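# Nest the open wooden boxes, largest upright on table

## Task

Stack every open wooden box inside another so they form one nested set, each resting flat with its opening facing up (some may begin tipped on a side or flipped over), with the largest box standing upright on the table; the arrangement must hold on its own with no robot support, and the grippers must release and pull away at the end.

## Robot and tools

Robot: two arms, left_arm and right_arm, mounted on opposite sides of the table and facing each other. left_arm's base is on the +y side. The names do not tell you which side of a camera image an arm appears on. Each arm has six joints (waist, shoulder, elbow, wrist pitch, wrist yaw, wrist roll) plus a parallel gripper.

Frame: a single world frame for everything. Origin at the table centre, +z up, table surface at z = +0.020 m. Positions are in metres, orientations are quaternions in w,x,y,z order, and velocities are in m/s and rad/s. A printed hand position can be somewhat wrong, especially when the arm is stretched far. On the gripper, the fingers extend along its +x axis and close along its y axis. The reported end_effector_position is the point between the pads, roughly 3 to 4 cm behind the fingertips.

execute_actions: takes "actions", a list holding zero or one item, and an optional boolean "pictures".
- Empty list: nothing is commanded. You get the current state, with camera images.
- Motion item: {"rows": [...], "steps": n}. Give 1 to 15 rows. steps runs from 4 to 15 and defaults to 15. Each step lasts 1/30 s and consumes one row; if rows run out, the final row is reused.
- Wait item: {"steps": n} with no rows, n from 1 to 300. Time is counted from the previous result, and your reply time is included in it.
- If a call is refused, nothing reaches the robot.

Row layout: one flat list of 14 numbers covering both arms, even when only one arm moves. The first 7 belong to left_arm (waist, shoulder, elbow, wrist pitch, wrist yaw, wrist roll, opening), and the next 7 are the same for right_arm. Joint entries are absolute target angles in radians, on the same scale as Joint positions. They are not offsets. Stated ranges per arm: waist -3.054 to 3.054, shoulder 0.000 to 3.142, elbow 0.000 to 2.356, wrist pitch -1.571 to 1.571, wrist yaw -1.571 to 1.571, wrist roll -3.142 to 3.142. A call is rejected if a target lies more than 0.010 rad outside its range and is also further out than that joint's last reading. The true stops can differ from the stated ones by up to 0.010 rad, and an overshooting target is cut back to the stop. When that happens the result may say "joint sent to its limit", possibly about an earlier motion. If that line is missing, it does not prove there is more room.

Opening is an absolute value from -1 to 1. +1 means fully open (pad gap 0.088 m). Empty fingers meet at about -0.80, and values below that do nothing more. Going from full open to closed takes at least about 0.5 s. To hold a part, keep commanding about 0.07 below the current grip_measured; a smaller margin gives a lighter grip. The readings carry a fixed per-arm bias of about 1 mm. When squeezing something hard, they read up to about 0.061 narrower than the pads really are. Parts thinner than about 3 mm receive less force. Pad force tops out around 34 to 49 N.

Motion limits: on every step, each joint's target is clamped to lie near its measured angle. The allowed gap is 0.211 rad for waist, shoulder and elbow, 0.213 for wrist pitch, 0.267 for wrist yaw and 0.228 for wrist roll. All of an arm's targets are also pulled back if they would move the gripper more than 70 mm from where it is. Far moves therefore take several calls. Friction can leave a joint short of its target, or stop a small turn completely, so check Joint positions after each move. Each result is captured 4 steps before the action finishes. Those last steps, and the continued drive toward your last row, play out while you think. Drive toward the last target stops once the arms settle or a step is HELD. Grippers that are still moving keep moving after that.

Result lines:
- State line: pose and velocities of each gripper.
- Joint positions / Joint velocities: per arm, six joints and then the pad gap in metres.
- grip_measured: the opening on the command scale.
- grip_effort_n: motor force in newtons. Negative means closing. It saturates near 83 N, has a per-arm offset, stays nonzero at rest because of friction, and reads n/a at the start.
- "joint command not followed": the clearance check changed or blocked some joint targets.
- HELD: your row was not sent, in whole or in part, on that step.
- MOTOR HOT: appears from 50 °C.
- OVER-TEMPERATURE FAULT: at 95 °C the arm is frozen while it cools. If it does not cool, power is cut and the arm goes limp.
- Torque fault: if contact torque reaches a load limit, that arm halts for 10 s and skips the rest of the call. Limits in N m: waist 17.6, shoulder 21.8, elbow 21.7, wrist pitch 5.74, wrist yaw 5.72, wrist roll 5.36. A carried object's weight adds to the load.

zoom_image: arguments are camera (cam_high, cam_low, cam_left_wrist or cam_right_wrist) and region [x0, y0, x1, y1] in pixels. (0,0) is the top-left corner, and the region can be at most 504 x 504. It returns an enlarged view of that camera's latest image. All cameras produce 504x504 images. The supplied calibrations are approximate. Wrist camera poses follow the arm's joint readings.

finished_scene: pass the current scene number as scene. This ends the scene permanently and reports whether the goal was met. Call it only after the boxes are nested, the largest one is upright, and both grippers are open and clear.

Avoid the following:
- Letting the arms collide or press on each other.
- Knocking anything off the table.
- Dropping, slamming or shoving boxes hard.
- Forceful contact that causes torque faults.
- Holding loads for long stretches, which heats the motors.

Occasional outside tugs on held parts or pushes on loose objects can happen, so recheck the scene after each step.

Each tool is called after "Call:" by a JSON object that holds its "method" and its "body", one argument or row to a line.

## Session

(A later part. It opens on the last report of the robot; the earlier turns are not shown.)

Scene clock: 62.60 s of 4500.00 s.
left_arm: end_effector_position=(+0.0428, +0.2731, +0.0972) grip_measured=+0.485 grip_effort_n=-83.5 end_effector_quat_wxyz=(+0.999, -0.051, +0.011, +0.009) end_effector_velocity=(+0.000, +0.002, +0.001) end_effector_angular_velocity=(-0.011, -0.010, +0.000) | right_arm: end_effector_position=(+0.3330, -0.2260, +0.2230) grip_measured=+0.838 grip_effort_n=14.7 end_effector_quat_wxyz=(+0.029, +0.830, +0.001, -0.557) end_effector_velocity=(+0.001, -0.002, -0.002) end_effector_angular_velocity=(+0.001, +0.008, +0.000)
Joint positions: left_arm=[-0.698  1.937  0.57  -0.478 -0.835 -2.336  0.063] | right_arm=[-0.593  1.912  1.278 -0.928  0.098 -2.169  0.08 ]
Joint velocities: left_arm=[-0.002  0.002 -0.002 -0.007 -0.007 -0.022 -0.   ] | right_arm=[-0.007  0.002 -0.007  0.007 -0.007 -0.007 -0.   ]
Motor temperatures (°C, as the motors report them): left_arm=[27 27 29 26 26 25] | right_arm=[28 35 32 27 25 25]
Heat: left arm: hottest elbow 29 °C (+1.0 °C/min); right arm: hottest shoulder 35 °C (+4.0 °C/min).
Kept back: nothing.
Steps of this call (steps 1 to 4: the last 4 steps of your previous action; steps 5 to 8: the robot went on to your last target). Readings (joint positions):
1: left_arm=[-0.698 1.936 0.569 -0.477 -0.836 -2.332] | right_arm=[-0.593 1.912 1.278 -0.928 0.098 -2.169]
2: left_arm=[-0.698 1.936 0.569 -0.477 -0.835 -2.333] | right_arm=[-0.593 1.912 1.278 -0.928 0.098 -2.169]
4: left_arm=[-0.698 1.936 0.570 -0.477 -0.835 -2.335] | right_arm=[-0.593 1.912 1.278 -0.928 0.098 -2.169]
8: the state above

Call:
{"method": "execute_actions", "body": {
  "actions": [
    {"rows":[[-0.569,1.6,0.442,-0.5,-0.887,-2.03,-1,-0.593,1.912,1.278,-0.928,0.098,-2.169,0.84]],"steps":15}
  ]
}}

Call:
{"method": "execute_actions", "body": {
  "actions": [
    {"rows":[[-0.47,1.85,1.05,-0.95,-0.85,-2.03,-1,-0.593,1.912,1.278,-0.928,0.098,-2.169,0.84]],"steps":15}
  ]
}}

Call:
{"method": "execute_actions", "body": {
  "actions": [
    {"rows":[[-0.381,2.2,1.632,-1.285,-0.80,-2.033,-1,-0.593,1.912,1.278,-0.928,0.098,-2.169,0.84]],"steps":15}
  ]
}}

Call:
{"method": "execute_actions", "body": {
  "actions": [
    {"steps":15}
  ],
  "pictures": true
}}

Call:
{"method": "zoom_image", "body": {
  "camera": "cam_high",
  "region": [200, 240, 360, 400]
}}

Scene clock: 64.07 s of 4500.00 s.
left_arm: end_effector_position=(+0.0391, +0.2745, +0.1485) grip_measured=+0.485 grip_effort_n=-83.5 end_effector_quat_wxyz=(+1.000, -0.010, +0.008, -0.008) end_effector_velocity=(-0.008, -0.000, +0.034) end_effector_angular_velocity=(-0.043, +0.027, -0.052) | right_arm: end_effector_position=(+0.3330, -0.2260, +0.2230) grip_measured=+0.838 grip_effort_n=15.6 end_effector_quat_wxyz=(+0.029, +0.830, +0.001, -0.557) end_effector_velocity=(-0.003, +0.001, +0.002) end_effector_angular_velocity=(+0.002, +0.005, +0.011)
Joint positions: left_arm=[-0.583  1.64   0.457 -0.495 -0.879 -2.053  0.063] | right_arm=[-0.593  1.912  1.278 -0.928  0.098 -2.169  0.08 ]
Joint velocities: left_arm=[ 0.071 -0.266 -0.081 -0.007 -0.007  0.139 -0.   ] | right_arm=[ 0.002 -0.007  0.002 -0.007 -0.007 -0.007 -0.   ]
Motor temperatures (°C, as the motors report them): left_arm=[27 28 29 26 26 25] | right_arm=[28 35 32 27 25 25]
Heat: left arm: hottest elbow 29 °C (+1.0 °C/min); right arm: hottest shoulder 35 °C (+4.1 °C/min).
Steps of this call (steps 1 to 15: the robot went on to your last target; steps 16 to 33: nothing new was sent; steps 34 to 44: the first 11 steps of this action). Readings (joint positions):
34: left_arm=[-0.693 1.916 0.559 -0.476 -0.836 -2.314] | right_arm=[-0.593 1.912 1.278 -0.928 0.098 -2.169]
35: left_arm=[-0.678 1.896 0.548 -0.467 -0.843 -2.261] | right_arm=[-0.593 1.912 1.278 -0.928 0.098 -2.169]
37: left_arm=[-0.642 1.832 0.509 -0.488 -0.859 -2.169] | right_arm=[-0.593 1.912 1.278 -0.928 0.098 -2.169]
41: left_arm=[-0.594 1.688 0.464 -0.494 -0.875 -2.079] | right_arm=[-0.593 1.912 1.278 -0.928 0.098 -2.169]
44: the state above

Scene clock: 64.57 s of 4500.00 s.
left_arm: end_effector_position=(+0.0309, +0.2048, +0.1766) grip_measured=+0.485 grip_effort_n=-83.5 end_effector_quat_wxyz=(+0.996, +0.019, -0.028, +0.082) end_effector_velocity=(-0.096, -0.376, +0.063) end_effector_angular_velocity=(-0.804, +0.119, -0.487) | right_arm: end_effector_position=(+0.3330, -0.2260, +0.2230) grip_measured=+0.838 grip_effort_n=15.1 end_effector_quat_wxyz=(+0.029, +0.830, +0.001, -0.557) end_effector_velocity=(-0.005, -0.003, -0.002) end_effector_angular_velocity=(-0.015, +0.031, +0.016)
Joint positions: left_arm=[-0.457  1.825  0.902 -0.907 -0.886 -2.033  0.063] | right_arm=[-0.593  1.912  1.278 -0.928  0.098 -2.169  0.08 ]
Joint velocities: left_arm=[ 0.115  0.051  1.258 -0.271 -0.022 -0.007  0.   ] | right_arm=[-0.002 -0.002 -0.002 -0.022 -0.022 -0.022 -0.   ]
Motor temperatures (°C, as the motors report them): left_arm=[27 28 29 26 26 25] | right_arm=[28 35 32 27 25 25]
Heat: left arm: hottest elbow 29 °C (+1.0 °C/min); right arm: hottest shoulder 35 °C (+4.0 °C/min).
Steps of this call (steps 1 to 4: the last 4 steps of your previous action; steps 5 to 15: the first 11 steps of this action). Readings (joint positions):
5: left_arm=[-0.572 1.633 0.464 -0.523 -0.875 -2.039] | right_arm=[-0.593 1.912 1.278 -0.928 0.098 -2.169]
6: left_arm=[-0.551 1.672 0.505 -0.584 -0.874 -2.037] | right_arm=[-0.593 1.912 1.278 -0.928 0.098 -2.169]
8: left_arm=[-0.513 1.754 0.597 -0.663 -0.863 -2.035] | right_arm=[-0.593 1.912 1.278 -0.928 0.098 -2.169]
12: left_arm=[-0.478 1.815 0.772 -0.845 -0.874 -2.034] | right_arm=[-0.593 1.912 1.278 -0.928 0.098 -2.169]
15: the state above

Scene clock: 65.07 s of 4500.00 s.
left_arm: end_effector_position=(+0.0375, +0.1218, +0.1656) grip_measured=+0.485 grip_effort_n=-83.5 end_effector_quat_wxyz=(+0.986, +0.041, -0.009, +0.164) end_effector_velocity=(-0.069, -0.324, +0.038) end_effector_angular_velocity=(-0.701, +0.088, -0.537) | right_arm: end_effector_position=(+0.3330, -0.2260, +0.2230) grip_measured=+0.838 grip_effort_n=14.7 end_effector_quat_wxyz=(+0.029, +0.830, +0.001, -0.557) end_effector_velocity=(-0.000, +0.001, +0.001) end_effector_angular_velocity=(+0.015, +0.013, +0.020)
Joint positions: left_arm=[-0.39   2.172  1.473 -1.255 -0.801 -2.033  0.063] | right_arm=[-0.593  1.912  1.278 -0.928  0.098 -2.169  0.08 ]
Joint velocities: left_arm=[ 0.017  0.203  1.238 -0.154 -0.007 -0.007 -0.   ] | right_arm=[-0.007 -0.007 -0.002  0.007 -0.022 -0.022 -0.   ]
Motor temperatures (°C, as the motors report them): left_arm=[27 28 29 26 26 25] | right_arm=[28 35 32 27 25 25]
Heat: left arm: hottest elbow 29 °C (+1.0 °C/min); right arm: hottest shoulder 35 °C (+4.1 °C/min).
Steps of this call (steps 1 to 4: the last 4 steps of your previous action; steps 5 to 15: the first 11 steps of this action). Readings (joint positions):
5: left_arm=[-0.448 1.843 1.039 -0.967 -0.882 -2.033] | right_arm=[-0.593 1.912 1.278 -0.928 0.098 -2.169]
6: left_arm=[-0.434 1.878 1.086 -1.030 -0.876 -2.033] | right_arm=[-0.593 1.912 1.278 -0.928 0.098 -2.169]
8: left_arm=[-0.409 1.968 1.182 -1.100 -0.824 -2.033] | right_arm=[-0.593 1.912 1.278 -0.928 0.098 -2.169]
12: left_arm=[-0.394 2.125 1.348 -1.222 -0.805 -2.033] | right_arm=[-0.593 1.912 1.278 -0.928 0.098 -2.169]
15: the state above

Scene clock: 65.57 s of 4500.00 s.
left_arm: end_effector_position=(+0.0266, +0.0840, +0.1743) grip_measured=+0.485 grip_effort_n=-83.5 end_effector_quat_wxyz=(+0.991, +0.000, +0.002, +0.132) end_effector_velocity=(-0.005, -0.005, +0.005) end_effector_angular_velocity=(+0.005, -0.003, -0.010) | right_arm: end_effector_position=(+0.3330, -0.2260, +0.2230) grip_measured=+0.838 grip_effort_n=15.1 end_effector_quat_wxyz=(+0.029, +0.830, +0.001, -0.557) end_effector_velocity=(-0.001, -0.002, -0.002) end_effector_angular_velocity=(-0.008, +0.013, +0.003)
Joint positions: left_arm=[-0.387  2.19   1.623 -1.282 -0.801 -2.033  0.063] | right_arm=[-0.593  1.912  1.278 -0.928  0.098 -2.169  0.08 ]
Joint velocities: left_arm=[-0.002 -0.002  0.027 -0.022 -0.007  0.007  0.   ] | right_arm=[-0.002  0.002 -0.002 -0.007 -0.007 -0.007 -0.   ]
Motor temperatures (°C, as the motors report them): left_arm=[28 28 29 26 26 25] | right_arm=[28 35 32 27 25 25]
Heat: left arm: hottest elbow 29 °C (+1.0 °C/min); right arm: hottest shoulder 35 °C (+4.0 °C/min).
Kept back: nothing.
Steps of this call (steps 1 to 4: the last 4 steps of your previous action; steps 5 to 15: the robot went on to your last target). Readings (joint positions):
1: left_arm=[-0.390 2.177 1.511 -1.259 -0.801 -2.033] | right_arm=[-0.593 1.912 1.278 -0.928 0.098 -2.169]
2: left_arm=[-0.390 2.178 1.544 -1.262 -0.801 -2.033] | right_arm=[-0.593 1.912 1.278 -0.928 0.098 -2.169]
4: left_arm=[-0.390 2.178 1.587 -1.272 -0.801 -2.033] | right_arm=[-0.593 1.912 1.278 -0.928 0.098 -2.169]
8: left_arm=[-0.389 2.183 1.614 -1.279 -0.801 -2.033] | right_arm=[-0.593 1.912 1.278 -0.928 0.098 -2.169]
15: the state above
camera_calibration (this result's frames):
cam_left_wrist: T_world_to_cam=[[0.289491, -0.956642, -0.0321107, 0.0945847], [-0.327141, -0.0673583, -0.942572, 0.212378], [0.899541, 0.28337, -0.332457, 0.0846563], [0, 0, 0, 1]] pos_world=[-0.0340557, 0.0808, 0.231363]
cam_right_wrist: T_world_to_cam=[[-0.0665906, 0.994948, -0.0751252, 0.27809], [0.776346, 0.0989619, 0.622489, -0.343704], [0.626779, -0.0168713, -0.779014, 0.0434989], [0, 0, 0, 1]] pos_world=[0.258087, -0.241937, 0.26873]

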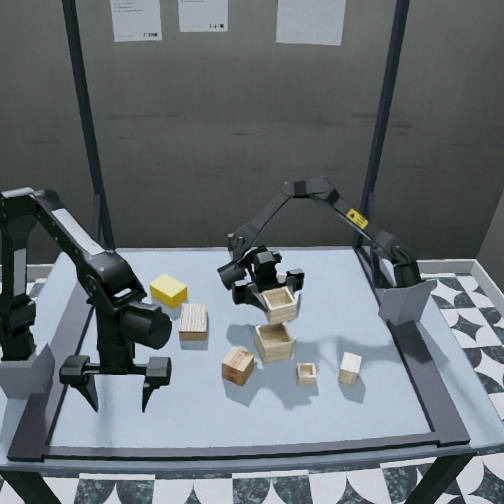

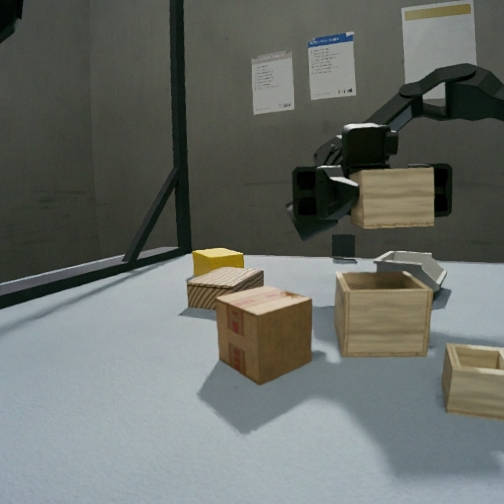

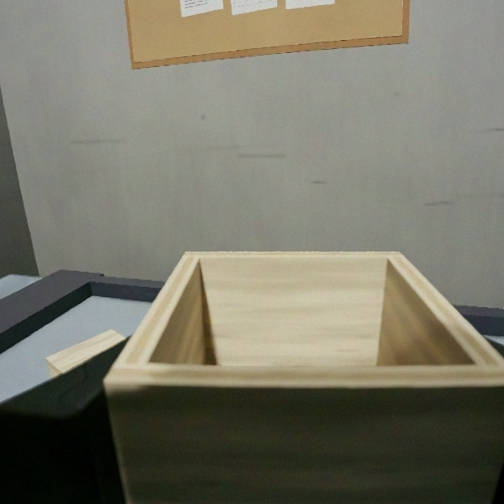

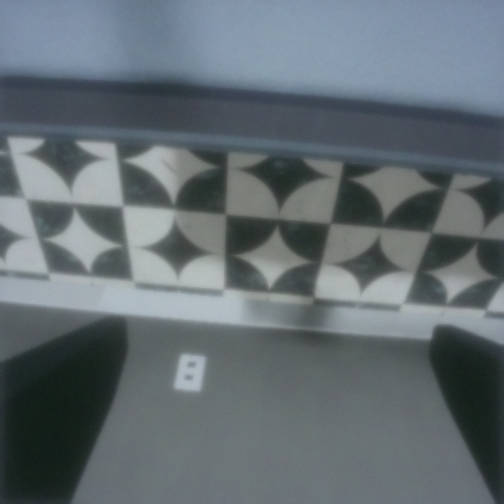

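Region (200, 240, 360, 400) of cam_high's 504x504 image, scaled by 3.150, with more detail than that image has.

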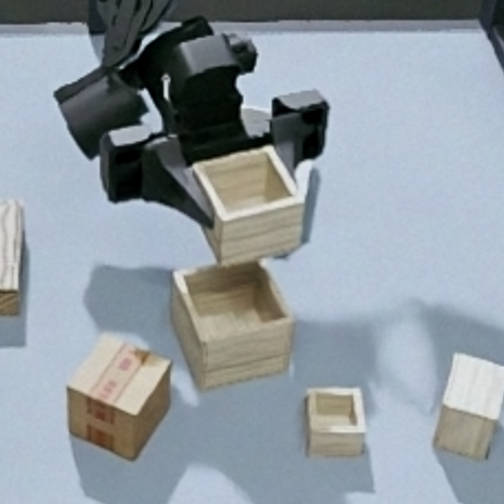

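Call:
{"method": "execute_actions", "body": {
  "actions": [
    {"rows":[[-0.396,2.27,1.638,-1.22,-0.80,-2.033,-1,-0.593,1.912,1.278,-0.928,0.098,-2.169,0.84]],"steps":15}
  ]
}}

Call:
{"method": "execute_actions", "body": {
  "actions": [
    {"steps":10}
  ],
  "pictures": true
}}

Call:
{"method": "zoom_image", "body": {
  "camera": "cam_high",
  "region": [200, 240, 360, 400]
}}

Call:
{"method": "zoom_image", "body": {
  "camera": "cam_low",
  "region": [280, 140, 504, 364]
}}

Scene clock: 66.27 s of 4500.00 s.
left_arm: end_effector_position=(+0.0398, +0.0802, +0.1504) grip_measured=+0.485 grip_effort_n=-83.5 end_effector_quat_wxyz=(+0.992, +0.004, +0.004, +0.129) end_effector_velocity=(+0.001, -0.002, -0.004) end_effector_angular_velocity=(-0.020, +0.007, -0.009) | right_arm: end_effector_position=(+0.3330, -0.2260, +0.2230) grip_measured=+0.838 grip_effort_n=15.6 end_effector_quat_wxyz=(+0.029, +0.830, +0.001, -0.557) end_effector_velocity=(+0.000, -0.001, +0.003) end_effector_angular_velocity=(+0.005, +0.005, +0.002)
Joint positions: left_arm=[-0.398  2.26   1.636 -1.225 -0.799 -2.033  0.063] | right_arm=[-0.593  1.912  1.278 -0.928  0.098 -2.169  0.08 ]
Joint velocities: left_arm=[-0.002  0.002 -0.002  0.022  0.007 -0.007 -0.   ] | right_arm=[-0.007 -0.007  0.002 -0.007 -0.007 -0.007  0.   ]
Motor temperatures (°C, as the motors report them): left_arm=[28 28 29 26 26 25] | right_arm=[28 35 32 27 25 25]
Heat: left arm: hottest elbow 29 °C (+1.0 °C/min); right arm: hottest shoulder 35 °C (+4.0 °C/min).
Steps of this call (steps 1 to 10: the robot went on to your last target; steps 11 to 21: the first 11 steps of this action). Readings (joint positions):
11: left_arm=[-0.387 2.194 1.626 -1.281 -0.801 -2.033] | right_arm=[-0.593 1.912 1.278 -0.928 0.098 -2.169]
12: left_arm=[-0.388 2.203 1.629 -1.268 -0.801 -2.033] | right_arm=[-0.593 1.912 1.278 -0.928 0.098 -2.169]
14: left_arm=[-0.390 2.225 1.636 -1.241 -0.801 -2.033] | right_arm=[-0.593 1.912 1.278 -0.928 0.098 -2.169]
18: left_arm=[-0.397 2.257 1.636 -1.228 -0.799 -2.033] | right_arm=[-0.593 1.912 1.278 -0.928 0.098 -2.169]
21: the state above

Scene clock: 66.60 s of 4500.00 s.
left_arm: end_effector_position=(+0.0400, +0.0797, +0.1500) grip_measured=+0.485 grip_effort_n=-83.5 end_effector_quat_wxyz=(+0.992, +0.002, +0.004, +0.128) end_effector_velocity=(-0.003, +0.005, +0.002) end_effector_angular_velocity=(+0.032, +0.005, +0.021) | right_arm: end_effector_position=(+0.3330, -0.2260, +0.2230) grip_measured=+0.838 grip_effort_n=16.0 end_effector_quat_wxyz=(+0.029, +0.830, +0.001, -0.557) end_effector_velocity=(-0.003, -0.001, -0.001) end_effector_angular_velocity=(-0.003, +0.023, +0.020)
Joint positions: left_arm=[-0.398  2.26   1.636 -1.221 -0.799 -2.033  0.063] | right_arm=[-0.593  1.912  1.278 -0.928  0.098 -2.169  0.08 ]
Joint velocities: left_arm=[-0.002 -0.002  0.002 -0.037  0.007  0.007 -0.   ] | right_arm=[-0.002 -0.002 -0.002 -0.007 -0.022 -0.022 -0.   ]
Motor temperatures (°C, as the motors report them): left_arm=[28 28 29 26 26 25] | right_arm=[28 35 32 27 25 25]
Heat: left arm: hottest elbow 29 °C (+1.0 °C/min); right arm: hottest shoulder 35 °C (+4.0 °C/min).
Kept back: nothing.
Steps of this call (steps 1 to 4: the last 4 steps of your previous action; steps 5 to 10: the robot went on to your last target). Readings (joint positions):
1: left_arm=[-0.398 2.260 1.636 -1.223 -0.799 -2.033] | right_arm=[-0.593 1.912 1.278 -0.928 0.098 -2.169]
2: left_arm=[-0.398 2.260 1.636 -1.223 -0.799 -2.033] | right_arm=[-0.593 1.912 1.278 -0.928 0.098 -2.169]
4: left_arm=[-0.398 2.260 1.636 -1.222 -0.799 -2.033] | right_arm=[-0.593 1.912 1.278 -0.928 0.098 -2.169]
8: left_arm=[-0.398 2.260 1.636 -1.221 -0.799 -2.033] | right_arm=[-0.593 1.912 1.278 -0.928 0.098 -2.169]
10: the state above
camera_calibration (this result's frames):
cam_left_wrist: T_world_to_cam=[[0.281401, -0.958871, -0.0371476, 0.0870374], [-0.332117, -0.0610013, -0.941263, 0.193127], [0.900284, 0.27721, -0.335624, 0.0666698], [0, 0, 0, 1]] pos_world=[-0.0203732, 0.0767572, 0.207393]
cam_right_wrist: T_world_to_cam=[[-0.0665906, 0.994948, -0.0751252, 0.27809], [0.776346, 0.0989619, 0.622489, -0.343704], [0.626779, -0.0168713, -0.779014, 0.0434989], [0, 0, 0, 1]] pos_world=[0.258087, -0.241937, 0.26873]

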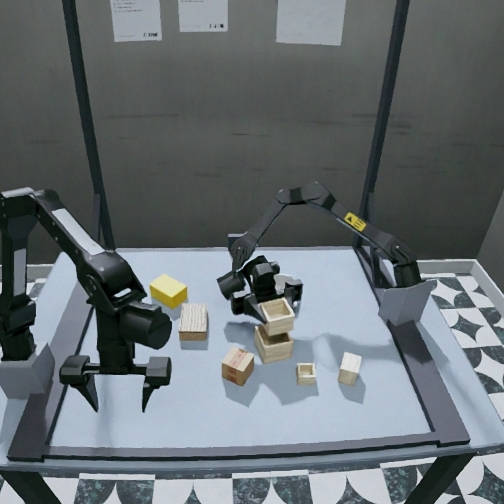

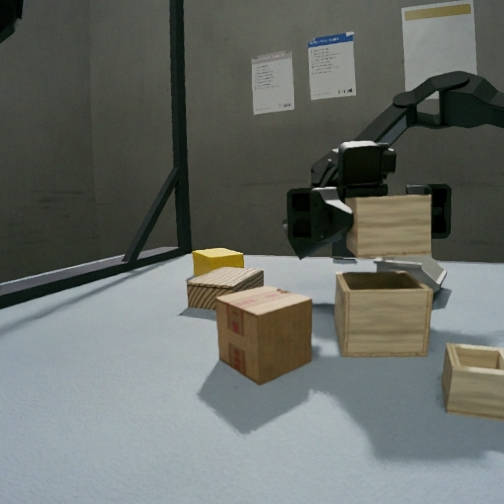

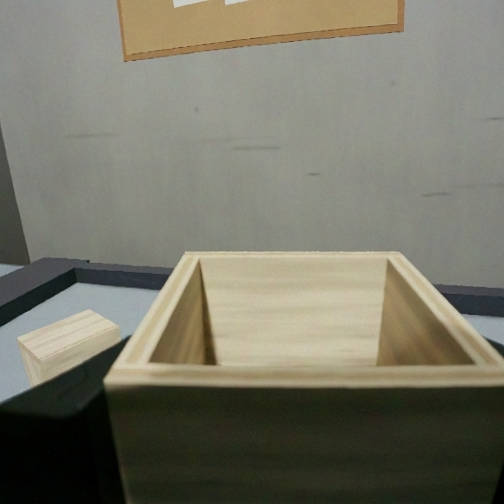

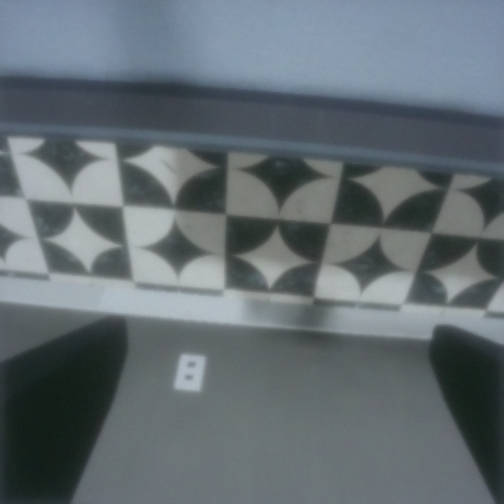

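Region (200, 240, 360, 400) of cam_high's 504x504 image, scaled by 3.150, with more detail than that image has.

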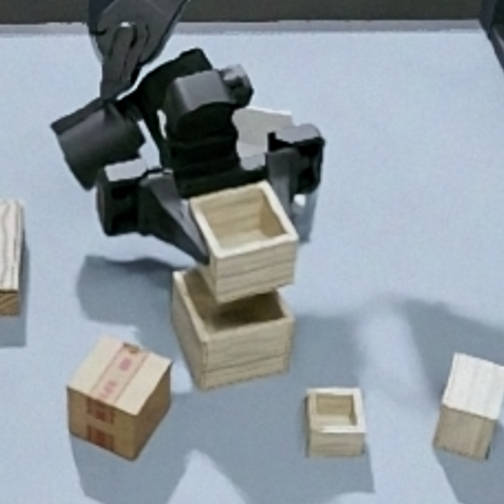

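Region (280, 140, 504, 364) of cam_low's 504x504 image, scaled by 2.250, with more detail than that image has.

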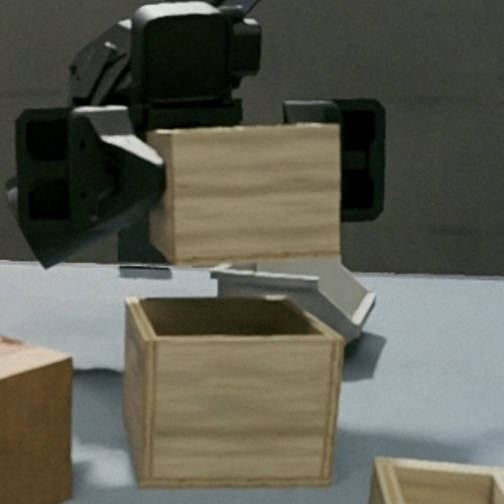

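Call:
{"method": "execute_actions", "body": {
  "actions": [
    {"rows":[[-0.4176,2.325,1.687,-1.251,-0.789,-2.08,-1,-0.593,1.912,1.278,-0.928,0.098,-2.169,0.84]],"steps":15}
  ]
}}

Call:
{"method": "execute_actions", "body": {
  "actions": [
    {"steps":10}
  ],
  "pictures": true
}}

Call:
{"method": "zoom_image", "body": {
  "camera": "cam_high",
  "region": [200, 240, 360, 400]
}}

Call:
{"method": "zoom_image", "body": {
  "camera": "cam_low",
  "region": [280, 140, 504, 364]
}}

Scene clock: 67.33 s of 4500.00 s.
left_arm: end_effector_position=(+0.0397, +0.0783, +0.1346) grip_measured=+0.485 grip_effort_n=-83.5 end_effector_quat_wxyz=(+0.991, +0.003, +0.002, +0.133) end_effector_velocity=(-0.005, -0.008, +0.007) end_effector_angular_velocity=(-0.024, -0.022, -0.020) | right_arm: end_effector_position=(+0.3330, -0.2260, +0.2230) grip_measured=+0.838 grip_effort_n=15.6 end_effector_quat_wxyz=(+0.029, +0.830, +0.001, -0.557) end_effector_velocity=(-0.003, -0.004, -0.001) end_effector_angular_velocity=(-0.016, +0.018, +0.000)
Joint positions: left_arm=[-0.421  2.313  1.677 -1.247 -0.791 -2.074  0.063] | right_arm=[-0.593  1.912  1.278 -0.928  0.098 -2.169  0.08 ]
Joint velocities: left_arm=[-0.002 -0.002  0.032 -0.022 -0.022 -0.022  0.   ] | right_arm=[-0.002 -0.002 -0.002 -0.022 -0.007 -0.007 -0.   ]
Motor temperatures (°C, as the motors report them): left_arm=[28 28 29 26 26 25] | right_arm=[28 35 32 27 25 25]
Heat: left arm: hottest elbow 29 °C (+1.0 °C/min); right arm: hottest shoulder 35 °C (+4.0 °C/min).
Steps of this call (steps 1 to 11: the robot went on to your last target; steps 12 to 22: the first 11 steps of this action). Readings (joint positions):
12: left_arm=[-0.398 2.265 1.640 -1.225 -0.799 -2.037] | right_arm=[-0.593 1.912 1.278 -0.928 0.098 -2.169]
13: left_arm=[-0.400 2.273 1.650 -1.231 -0.799 -2.047] | right_arm=[-0.593 1.912 1.278 -0.928 0.098 -2.169]
15: left_arm=[-0.407 2.290 1.666 -1.234 -0.796 -2.059] | right_arm=[-0.593 1.912 1.278 -0.928 0.098 -2.169]
19: left_arm=[-0.419 2.310 1.673 -1.244 -0.791 -2.071] | right_arm=[-0.593 1.912 1.278 -0.928 0.098 -2.169]
22: the state above

Scene clock: 67.67 s of 4500.00 s.
left_arm: end_effector_position=(+0.0394, +0.0776, +0.1347) grip_measured=+0.485 grip_effort_n=-83.5 end_effector_quat_wxyz=(+0.991, +0.001, +0.003, +0.133) end_effector_velocity=(-0.001, +0.001, +0.001) end_effector_angular_velocity=(+0.002, -0.009, -0.001) | right_arm: end_effector_position=(+0.3330, -0.2260, +0.2230) grip_measured=+0.838 grip_effort_n=14.7 end_effector_quat_wxyz=(+0.029, +0.830, +0.001, -0.557) end_effector_velocity=(-0.001, -0.002, -0.000) end_effector_angular_velocity=(-0.010, +0.011, +0.017)
Joint positions: left_arm=[-0.421  2.314  1.681 -1.248 -0.79  -2.077  0.063] | right_arm=[-0.593  1.912  1.278 -0.928  0.098 -2.169  0.08 ]
Joint velocities: left_arm=[-0.002 -0.002 -0.002 -0.007 -0.007 -0.007 -0.   ] | right_arm=[-0.002 -0.002 -0.002 -0.007 -0.007 -0.022 -0.   ]
Motor temperatures (°C, as the motors report them): left_arm=[28 28 29 26 26 25] | right_arm=[28 35 32 27 25 25]
Heat: left arm: hottest elbow 29 °C (+1.0 °C/min); right arm: hottest shoulder 35 °C (+4.0 °C/min).
Kept back: nothing.
Steps of this call (steps 1 to 4: the last 4 steps of your previous action; steps 5 to 10: the robot went on to your last target). Readings (joint positions):
1: left_arm=[-0.421 2.313 1.678 -1.247 -0.790 -2.075] | right_arm=[-0.593 1.912 1.278 -0.928 0.098 -2.169]
2: left_arm=[-0.421 2.313 1.679 -1.247 -0.790 -2.076] | right_arm=[-0.593 1.912 1.278 -0.928 0.098 -2.169]
4: left_arm=[-0.421 2.313 1.681 -1.247 -0.790 -2.076] | right_arm=[-0.593 1.912 1.278 -0.928 0.098 -2.169]
8: left_arm=[-0.421 2.313 1.681 -1.248 -0.790 -2.077] | right_arm=[-0.593 1.912 1.278 -0.928 0.098 -2.169]
10: the state above
camera_calibration (this result's frames):
cam_left_wrist: T_world_to_cam=[[0.290524, -0.956256, -0.0342082, 0.0836104], [-0.328514, -0.0661024, -0.942183, 0.178803], [0.898707, 0.284965, -0.333348, 0.0618121], [0, 0, 0, 1]] pos_world=[-0.0211026, 0.074158, 0.19193]
cam_right_wrist: T_world_to_cam=[[-0.0665906, 0.994948, -0.0751252, 0.27809], [0.776346, 0.0989619, 0.622489, -0.343704], [0.626779, -0.0168713, -0.779014, 0.0434989], [0, 0, 0, 1]] pos_world=[0.258087, -0.241937, 0.26873]

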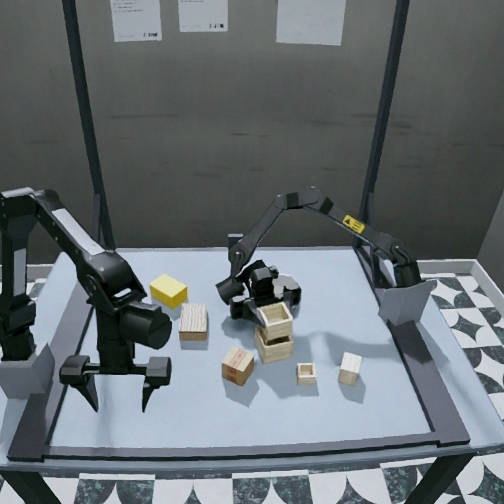

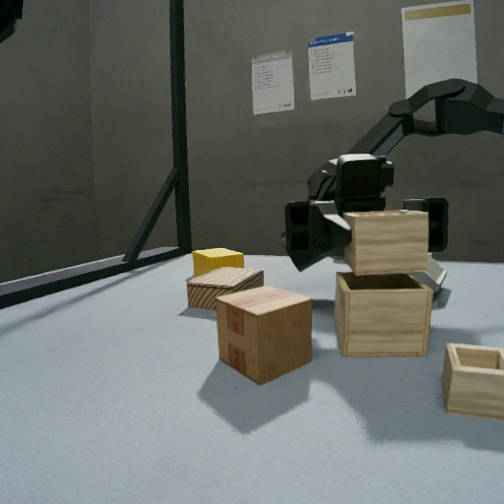

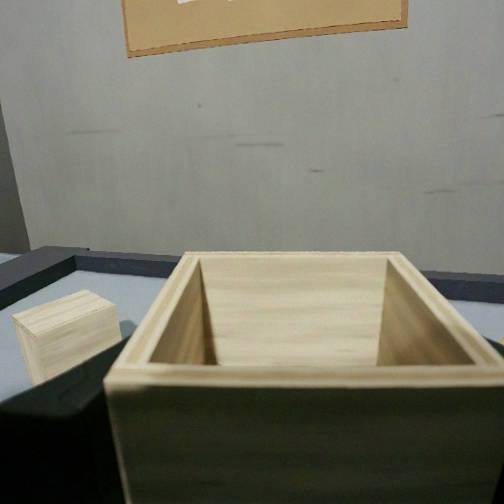

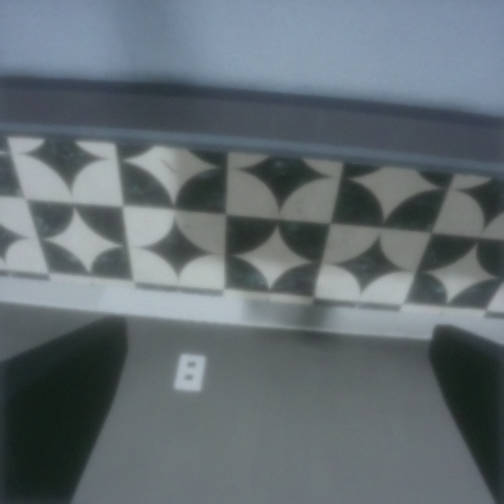

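Region (200, 240, 360, 400) of cam_high's 504x504 image, scaled by 3.150, with more detail than that image has.

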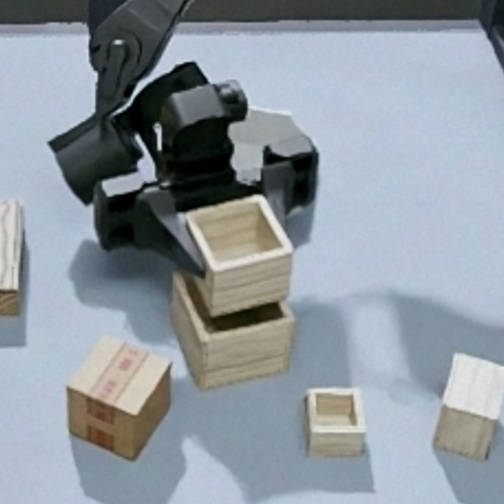

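Region (280, 140, 504, 364) of cam_low's 504x504 image, scaled by 2.250, with more detail than that image has.

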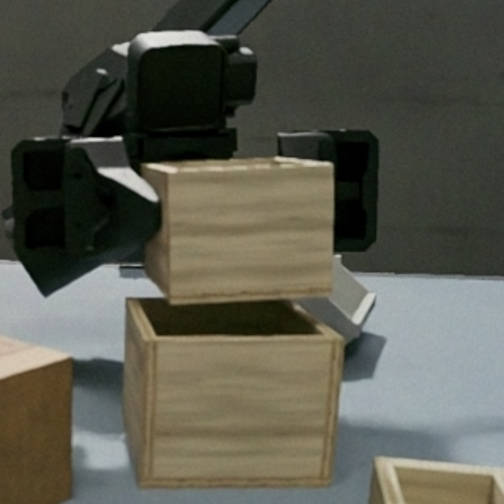

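Call:
{"method": "execute_actions", "body": {
  "actions": [
    {"rows":[[-0.415,2.357,1.672,-1.204,-0.789,-2.08,-1,-0.593,1.912,1.278,-0.928,0.098,-2.169,0.84]],"steps":15}
  ]
}}

Call:
{"method": "execute_actions", "body": {
  "actions": [
    {"steps":10}
  ],
  "pictures": true
}}

Call:
{"method": "zoom_image", "body": {
  "camera": "cam_high",
  "region": [200, 240, 360, 400]
}}

Call:
{"method": "zoom_image", "body": {
  "camera": "cam_low",
  "region": [280, 140, 504, 364]
}}

Scene clock: 68.30 s of 4500.00 s.
left_arm: end_effector_position=(+0.0488, +0.0780, +0.1234) grip_measured=+0.485 grip_effort_n=-83.5 end_effector_quat_wxyz=(+0.991, -0.002, +0.003, +0.132) end_effector_velocity=(+0.001, -0.003, -0.002) end_effector_angular_velocity=(-0.017, -0.005, -0.016) | right_arm: end_effector_position=(+0.3330, -0.2260, +0.2230) grip_measured=+0.838 grip_effort_n=15.6 end_effector_quat_wxyz=(+0.029, +0.830, +0.001, -0.557) end_effector_velocity=(-0.002, -0.007, -0.002) end_effector_angular_velocity=(-0.028, +0.008, -0.003)
Joint positions: left_arm=[-0.42   2.346  1.676 -1.207 -0.791 -2.079  0.063] | right_arm=[-0.593  1.912  1.278 -0.928  0.098 -2.169  0.08 ]
Joint velocities: left_arm=[-0.002  0.002 -0.002  0.022 -0.007 -0.007 -0.001] | right_arm=[-0.002 -0.002 -0.007 -0.022  0.007 -0.007 -0.   ]
Motor temperatures (°C, as the motors report them): left_arm=[28 28 29 26 26 25] | right_arm=[28 35 32 27 25 25]
Heat: left arm: hottest elbow 29 °C (+0.0 °C/min); right arm: hottest shoulder 35 °C (+4.0 °C/min).
Steps of this call (steps 1 to 8: the robot went on to your last target; steps 9 to 19: the first 11 steps of this action). Readings (joint positions):
9: left_arm=[-0.421 2.316 1.681 -1.247 -0.790 -2.077] | right_arm=[-0.593 1.912 1.278 -0.928 0.098 -2.169]
10: left_arm=[-0.421 2.320 1.681 -1.238 -0.791 -2.077] | right_arm=[-0.593 1.912 1.278 -0.928 0.098 -2.169]
12: left_arm=[-0.421 2.330 1.681 -1.221 -0.790 -2.077] | right_arm=[-0.593 1.912 1.278 -0.928 0.098 -2.169]
16: left_arm=[-0.421 2.345 1.676 -1.212 -0.791 -2.079] | right_arm=[-0.593 1.912 1.278 -0.928 0.098 -2.169]
19: the state above

Scene clock: 68.63 s of 4500.00 s.
left_arm: end_effector_position=(+0.0489, +0.0779, +0.1234) grip_measured=+0.485 grip_effort_n=-83.5 end_effector_quat_wxyz=(+0.991, -0.002, +0.003, +0.132) end_effector_velocity=(-0.002, -0.001, +0.002) end_effector_angular_velocity=(-0.016, -0.012, -0.004) | right_arm: end_effector_position=(+0.3330, -0.2260, +0.2230) grip_measured=+0.838 grip_effort_n=15.1 end_effector_quat_wxyz=(+0.029, +0.830, +0.001, -0.557) end_effector_velocity=(+0.001, -0.005, +0.002) end_effector_angular_velocity=(-0.018, +0.003, -0.006)
Joint positions: left_arm=[-0.42   2.346  1.676 -1.207 -0.791 -2.079  0.063] | right_arm=[-0.593  1.912  1.278 -0.928  0.098 -2.169  0.08 ]
Joint velocities: left_arm=[-0.002 -0.002  0.002 -0.007 -0.007 -0.022 -0.   ] | right_arm=[-0.007 -0.002  0.002 -0.022  0.007 -0.007 -0.   ]
Motor temperatures (°C, as the motors report them): left_arm=[28 28 29 26 26 25] | right_arm=[28 35 32 27 25 25]
Heat: left arm: hottest elbow 29 °C (+0.0 °C/min); right arm: hottest shoulder 35 °C (+4.0 °C/min).
Kept back: nothing.
Steps of this call (steps 1 to 4: the last 4 steps of your previous action; steps 5 to 10: the robot went on to your last target). Readings (joint positions):
1: left_arm=[-0.420 2.346 1.676 -1.207 -0.791 -2.079] | right_arm=[-0.593 1.912 1.278 -0.928 0.098 -2.169]
2: left_arm=[-0.420 2.346 1.676 -1.207 -0.791 -2.079] | right_arm=[-0.593 1.912 1.278 -0.928 0.098 -2.169]
4: left_arm=[-0.420 2.346 1.676 -1.207 -0.791 -2.079] | right_arm=[-0.593 1.912 1.278 -0.928 0.098 -2.169]
8: left_arm=[-0.420 2.346 1.676 -1.207 -0.791 -2.079] | right_arm=[-0.593 1.912 1.278 -0.928 0.098 -2.169]
10: the state above
camera_calibration (this result's frames):
cam_left_wrist: T_world_to_cam=[[0.288009, -0.95721, -0.0282929, 0.0802965], [-0.328416, -0.0709756, -0.941863, 0.171537], [0.899552, 0.280556, -0.334804, 0.0499298], [0, 0, 0, 1]] pos_world=[-0.0117053, 0.0750274, 0.180552]
cam_right_wrist: T_world_to_cam=[[-0.0665906, 0.994948, -0.0751252, 0.27809], [0.776346, 0.0989619, 0.622489, -0.343704], [0.626779, -0.0168713, -0.779014, 0.0434989], [0, 0, 0, 1]] pos_world=[0.258087, -0.241937, 0.26873]

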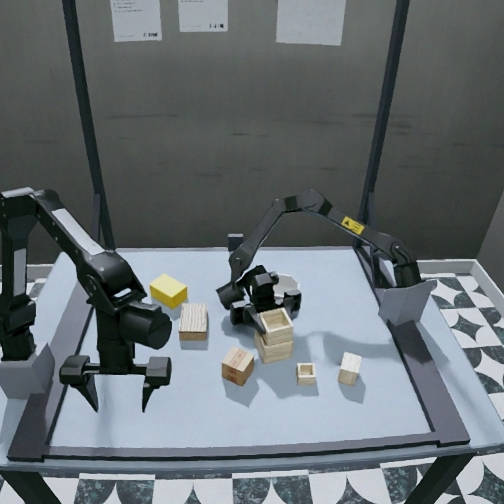

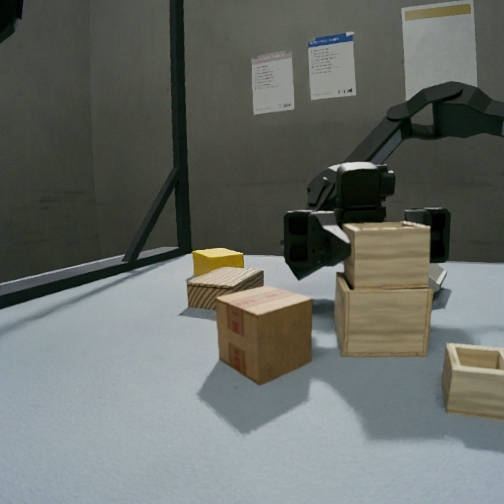

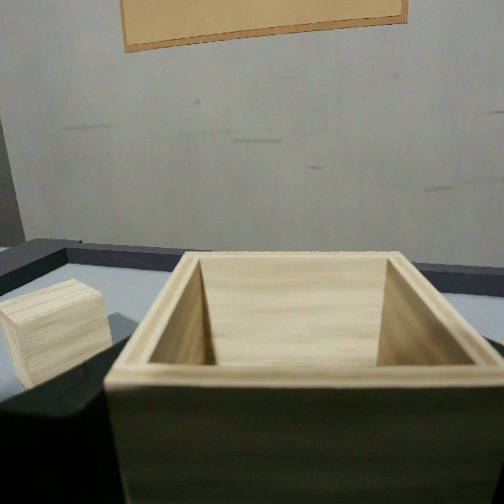

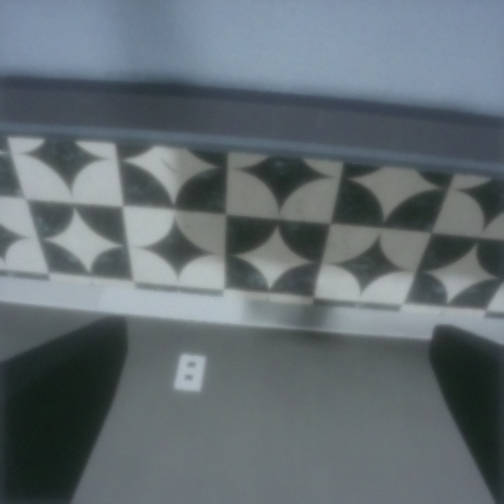

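Region (200, 240, 360, 400) of cam_high's 504x504 image, scaled by 3.150, with more detail than that image has.

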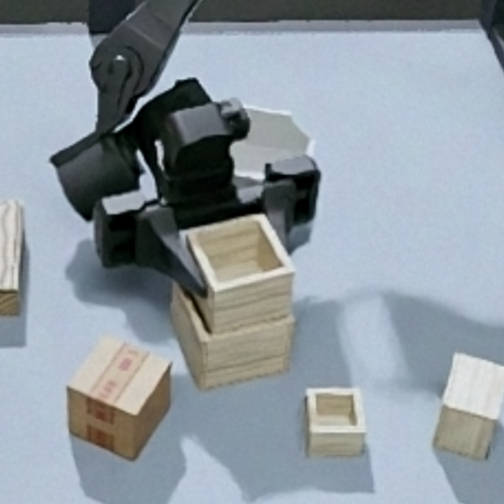

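Region (280, 140, 504, 364) of cam_low's 504x504 image, scaled by 2.250, with more detail than that image has.

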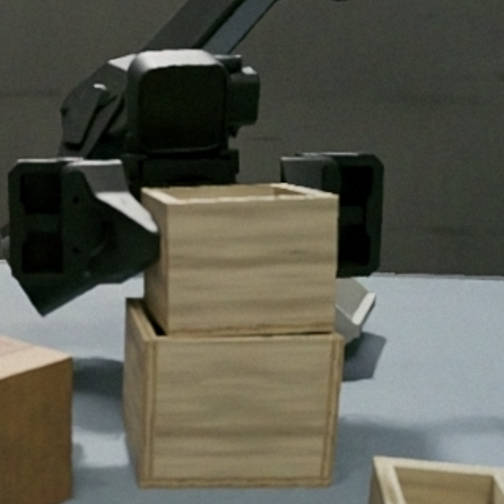

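Call:
{"method": "execute_actions", "body": {
  "actions": [
    {"rows":[[-0.437,2.40,1.707,-1.217,-0.78,-2.11,-1,-0.593,1.912,1.278,-0.928,0.098,-2.169,0.84]],"steps":15}
  ]
}}

Call:
{"method": "execute_actions", "body": {
  "actions": [
    {"steps":10}
  ],
  "pictures": true
}}

Call:
{"method": "zoom_image", "body": {
  "camera": "cam_low",
  "region": [280, 140, 504, 364]
}}

Scene clock: 69.17 s of 4500.00 s.
left_arm: end_effector_position=(+0.0520, +0.0774, +0.1206) grip_measured=+0.485 grip_effort_n=-83.5 end_effector_quat_wxyz=(+0.991, -0.006, -0.007, +0.135) end_effector_velocity=(-0.001, +0.001, +0.000) end_effector_angular_velocity=(+0.024, -0.022, -0.000) | right_arm: end_effector_position=(+0.3330, -0.2260, +0.2230) grip_measured=+0.838 grip_effort_n=15.1 end_effector_quat_wxyz=(+0.029, +0.830, +0.001, -0.557) end_effector_velocity=(-0.005, -0.003, -0.000) end_effector_angular_velocity=(-0.005, +0.028, +0.004)
Joint positions: left_arm=[-0.421  2.374  1.7   -1.226 -0.803 -2.108  0.063] | right_arm=[-0.593  1.912  1.278 -0.928  0.098 -2.169  0.08 ]
Joint velocities: left_arm=[-0.007  0.012  0.007 -0.022 -0.022 -0.007 -0.   ] | right_arm=[-0.002 -0.007 -0.002 -0.022 -0.022 -0.007  0.   ]
Motor temperatures (°C, as the motors report them): left_arm=[28 28 29 26 26 25] | right_arm=[28 35 32 27 25 25]
Heat: left arm: hottest elbow 29 °C (+0.0 °C/min); right arm: hottest shoulder 35 °C (+3.0 °C/min).
Steps of this call (steps 1 to 5: the robot went on to your last target; steps 6 to 16: the first 11 steps of this action). Readings (joint positions):
6: left_arm=[-0.420 2.349 1.677 -1.207 -0.791 -2.081] | right_arm=[-0.593 1.912 1.278 -0.928 0.098 -2.169]
7: left_arm=[-0.421 2.355 1.683 -1.212 -0.793 -2.089] | right_arm=[-0.593 1.912 1.278 -0.928 0.098 -2.169]
9: left_arm=[-0.421 2.364 1.690 -1.219 -0.800 -2.098] | right_arm=[-0.593 1.912 1.278 -0.928 0.098 -2.169]
13: left_arm=[-0.421 2.372 1.698 -1.224 -0.802 -2.106] | right_arm=[-0.593 1.912 1.278 -0.928 0.098 -2.169]
16: the state above

Scene clock: 69.50 s of 4500.00 s.
left_arm: end_effector_position=(+0.0521, +0.0773, +0.1205) grip_measured=+0.485 grip_effort_n=-83.5 end_effector_quat_wxyz=(+0.991, -0.007, -0.008, +0.136) end_effector_velocity=(-0.001, -0.003, +0.000) end_effector_angular_velocity=(-0.013, -0.006, -0.013) | right_arm: end_effector_position=(+0.3330, -0.2260, +0.2230) grip_measured=+0.838 grip_effort_n=15.1 end_effector_quat_wxyz=(+0.029, +0.830, +0.001, -0.557) end_effector_velocity=(-0.005, -0.005, -0.003) end_effector_angular_velocity=(-0.013, +0.033, +0.002)
Joint positions: left_arm=[-0.421  2.376  1.701 -1.227 -0.804 -2.11   0.063] | right_arm=[-0.593  1.912  1.278 -0.928  0.098 -2.169  0.08 ]
Joint velocities: left_arm=[-0.002 -0.002  0.002  0.007 -0.007 -0.007 -0.   ] | right_arm=[-0.002 -0.002 -0.007 -0.022 -0.022 -0.007 -0.   ]
Motor temperatures (°C, as the motors report them): left_arm=[28 28 29 26 26 25] | right_arm=[28 35 32 27 25 25]
Heat: left arm: hottest elbow 29 °C (+0.0 °C/min); right arm: hottest shoulder 35 °C (+3.0 °C/min).
Kept back: nothing.
Steps of this call (steps 1 to 4: the last 4 steps of your previous action; steps 5 to 10: the robot went on to your last target). Readings (joint positions):
1: left_arm=[-0.421 2.375 1.700 -1.227 -0.803 -2.109] | right_arm=[-0.593 1.912 1.278 -0.928 0.098 -2.169]
2: left_arm=[-0.421 2.375 1.701 -1.227 -0.803 -2.109] | right_arm=[-0.593 1.912 1.278 -0.928 0.098 -2.169]
4: left_arm=[-0.421 2.375 1.701 -1.227 -0.803 -2.109] | right_arm=[-0.593 1.912 1.278 -0.928 0.098 -2.169]
8: left_arm=[-0.421 2.376 1.701 -1.227 -0.803 -2.110] | right_arm=[-0.593 1.912 1.278 -0.928 0.098 -2.169]
10: the state above
camera_calibration (this result's frames):
cam_left_wrist: T_world_to_cam=[[0.29618, -0.955017, -0.0148129, 0.0764086], [-0.306456, -0.0803298, -0.948489, 0.170276], [0.904634, 0.285463, -0.316463, 0.0433512], [0, 0, 0, 1]] pos_world=[-0.00966563, 0.0742746, 0.176356]
cam_right_wrist: T_world_to_cam=[[-0.0665906, 0.994948, -0.0751252, 0.27809], [0.776346, 0.0989619, 0.622489, -0.343704], [0.626779, -0.0168713, -0.779014, 0.0434989], [0, 0, 0, 1]] pos_world=[0.258087, -0.241937, 0.26873]

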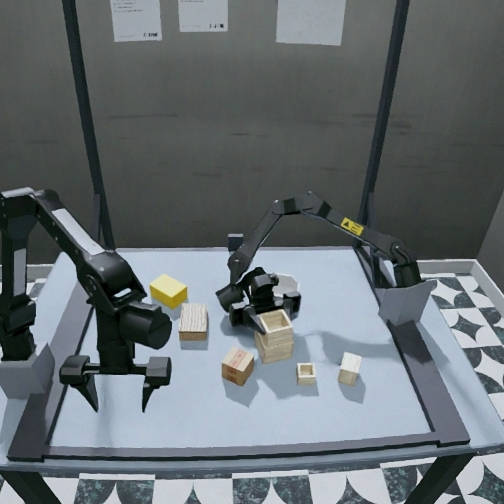

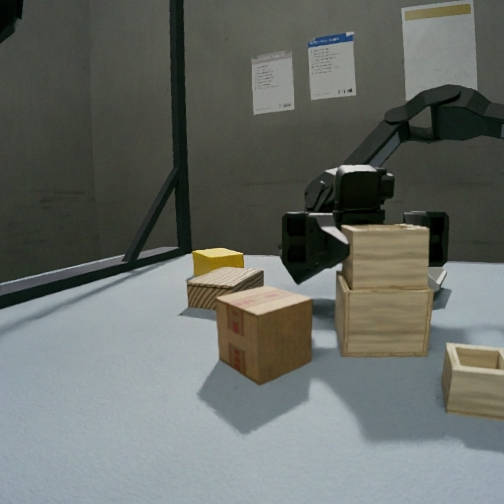

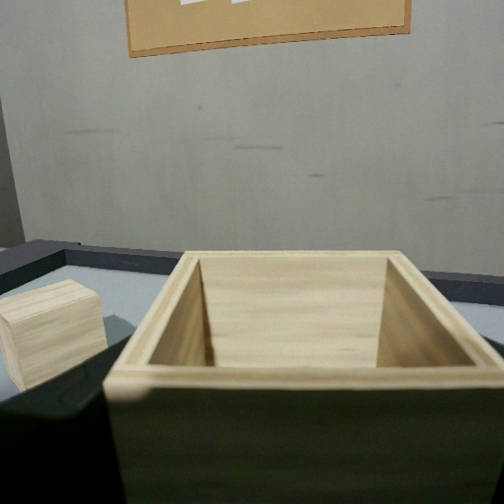

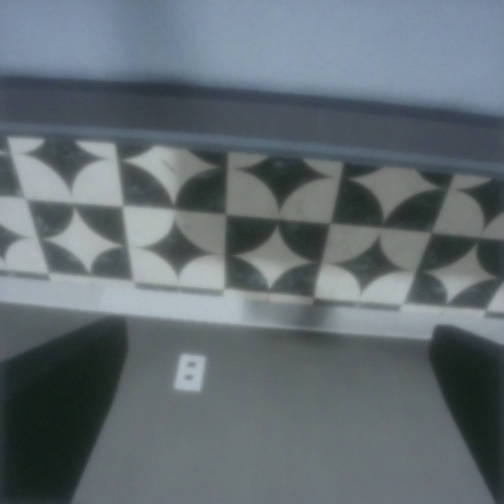

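Region (280, 140, 504, 364) of cam_low's 504x504 image, scaled by 2.250, with more detail than that image has.

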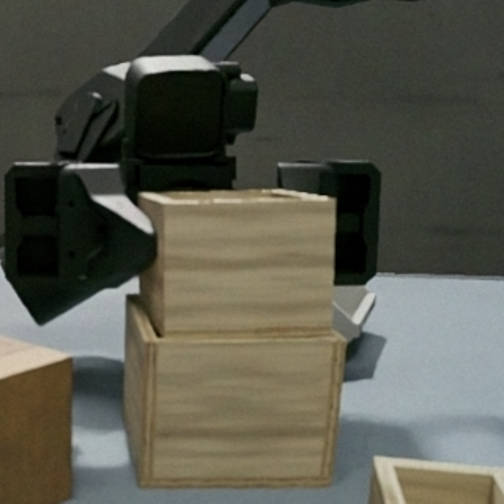

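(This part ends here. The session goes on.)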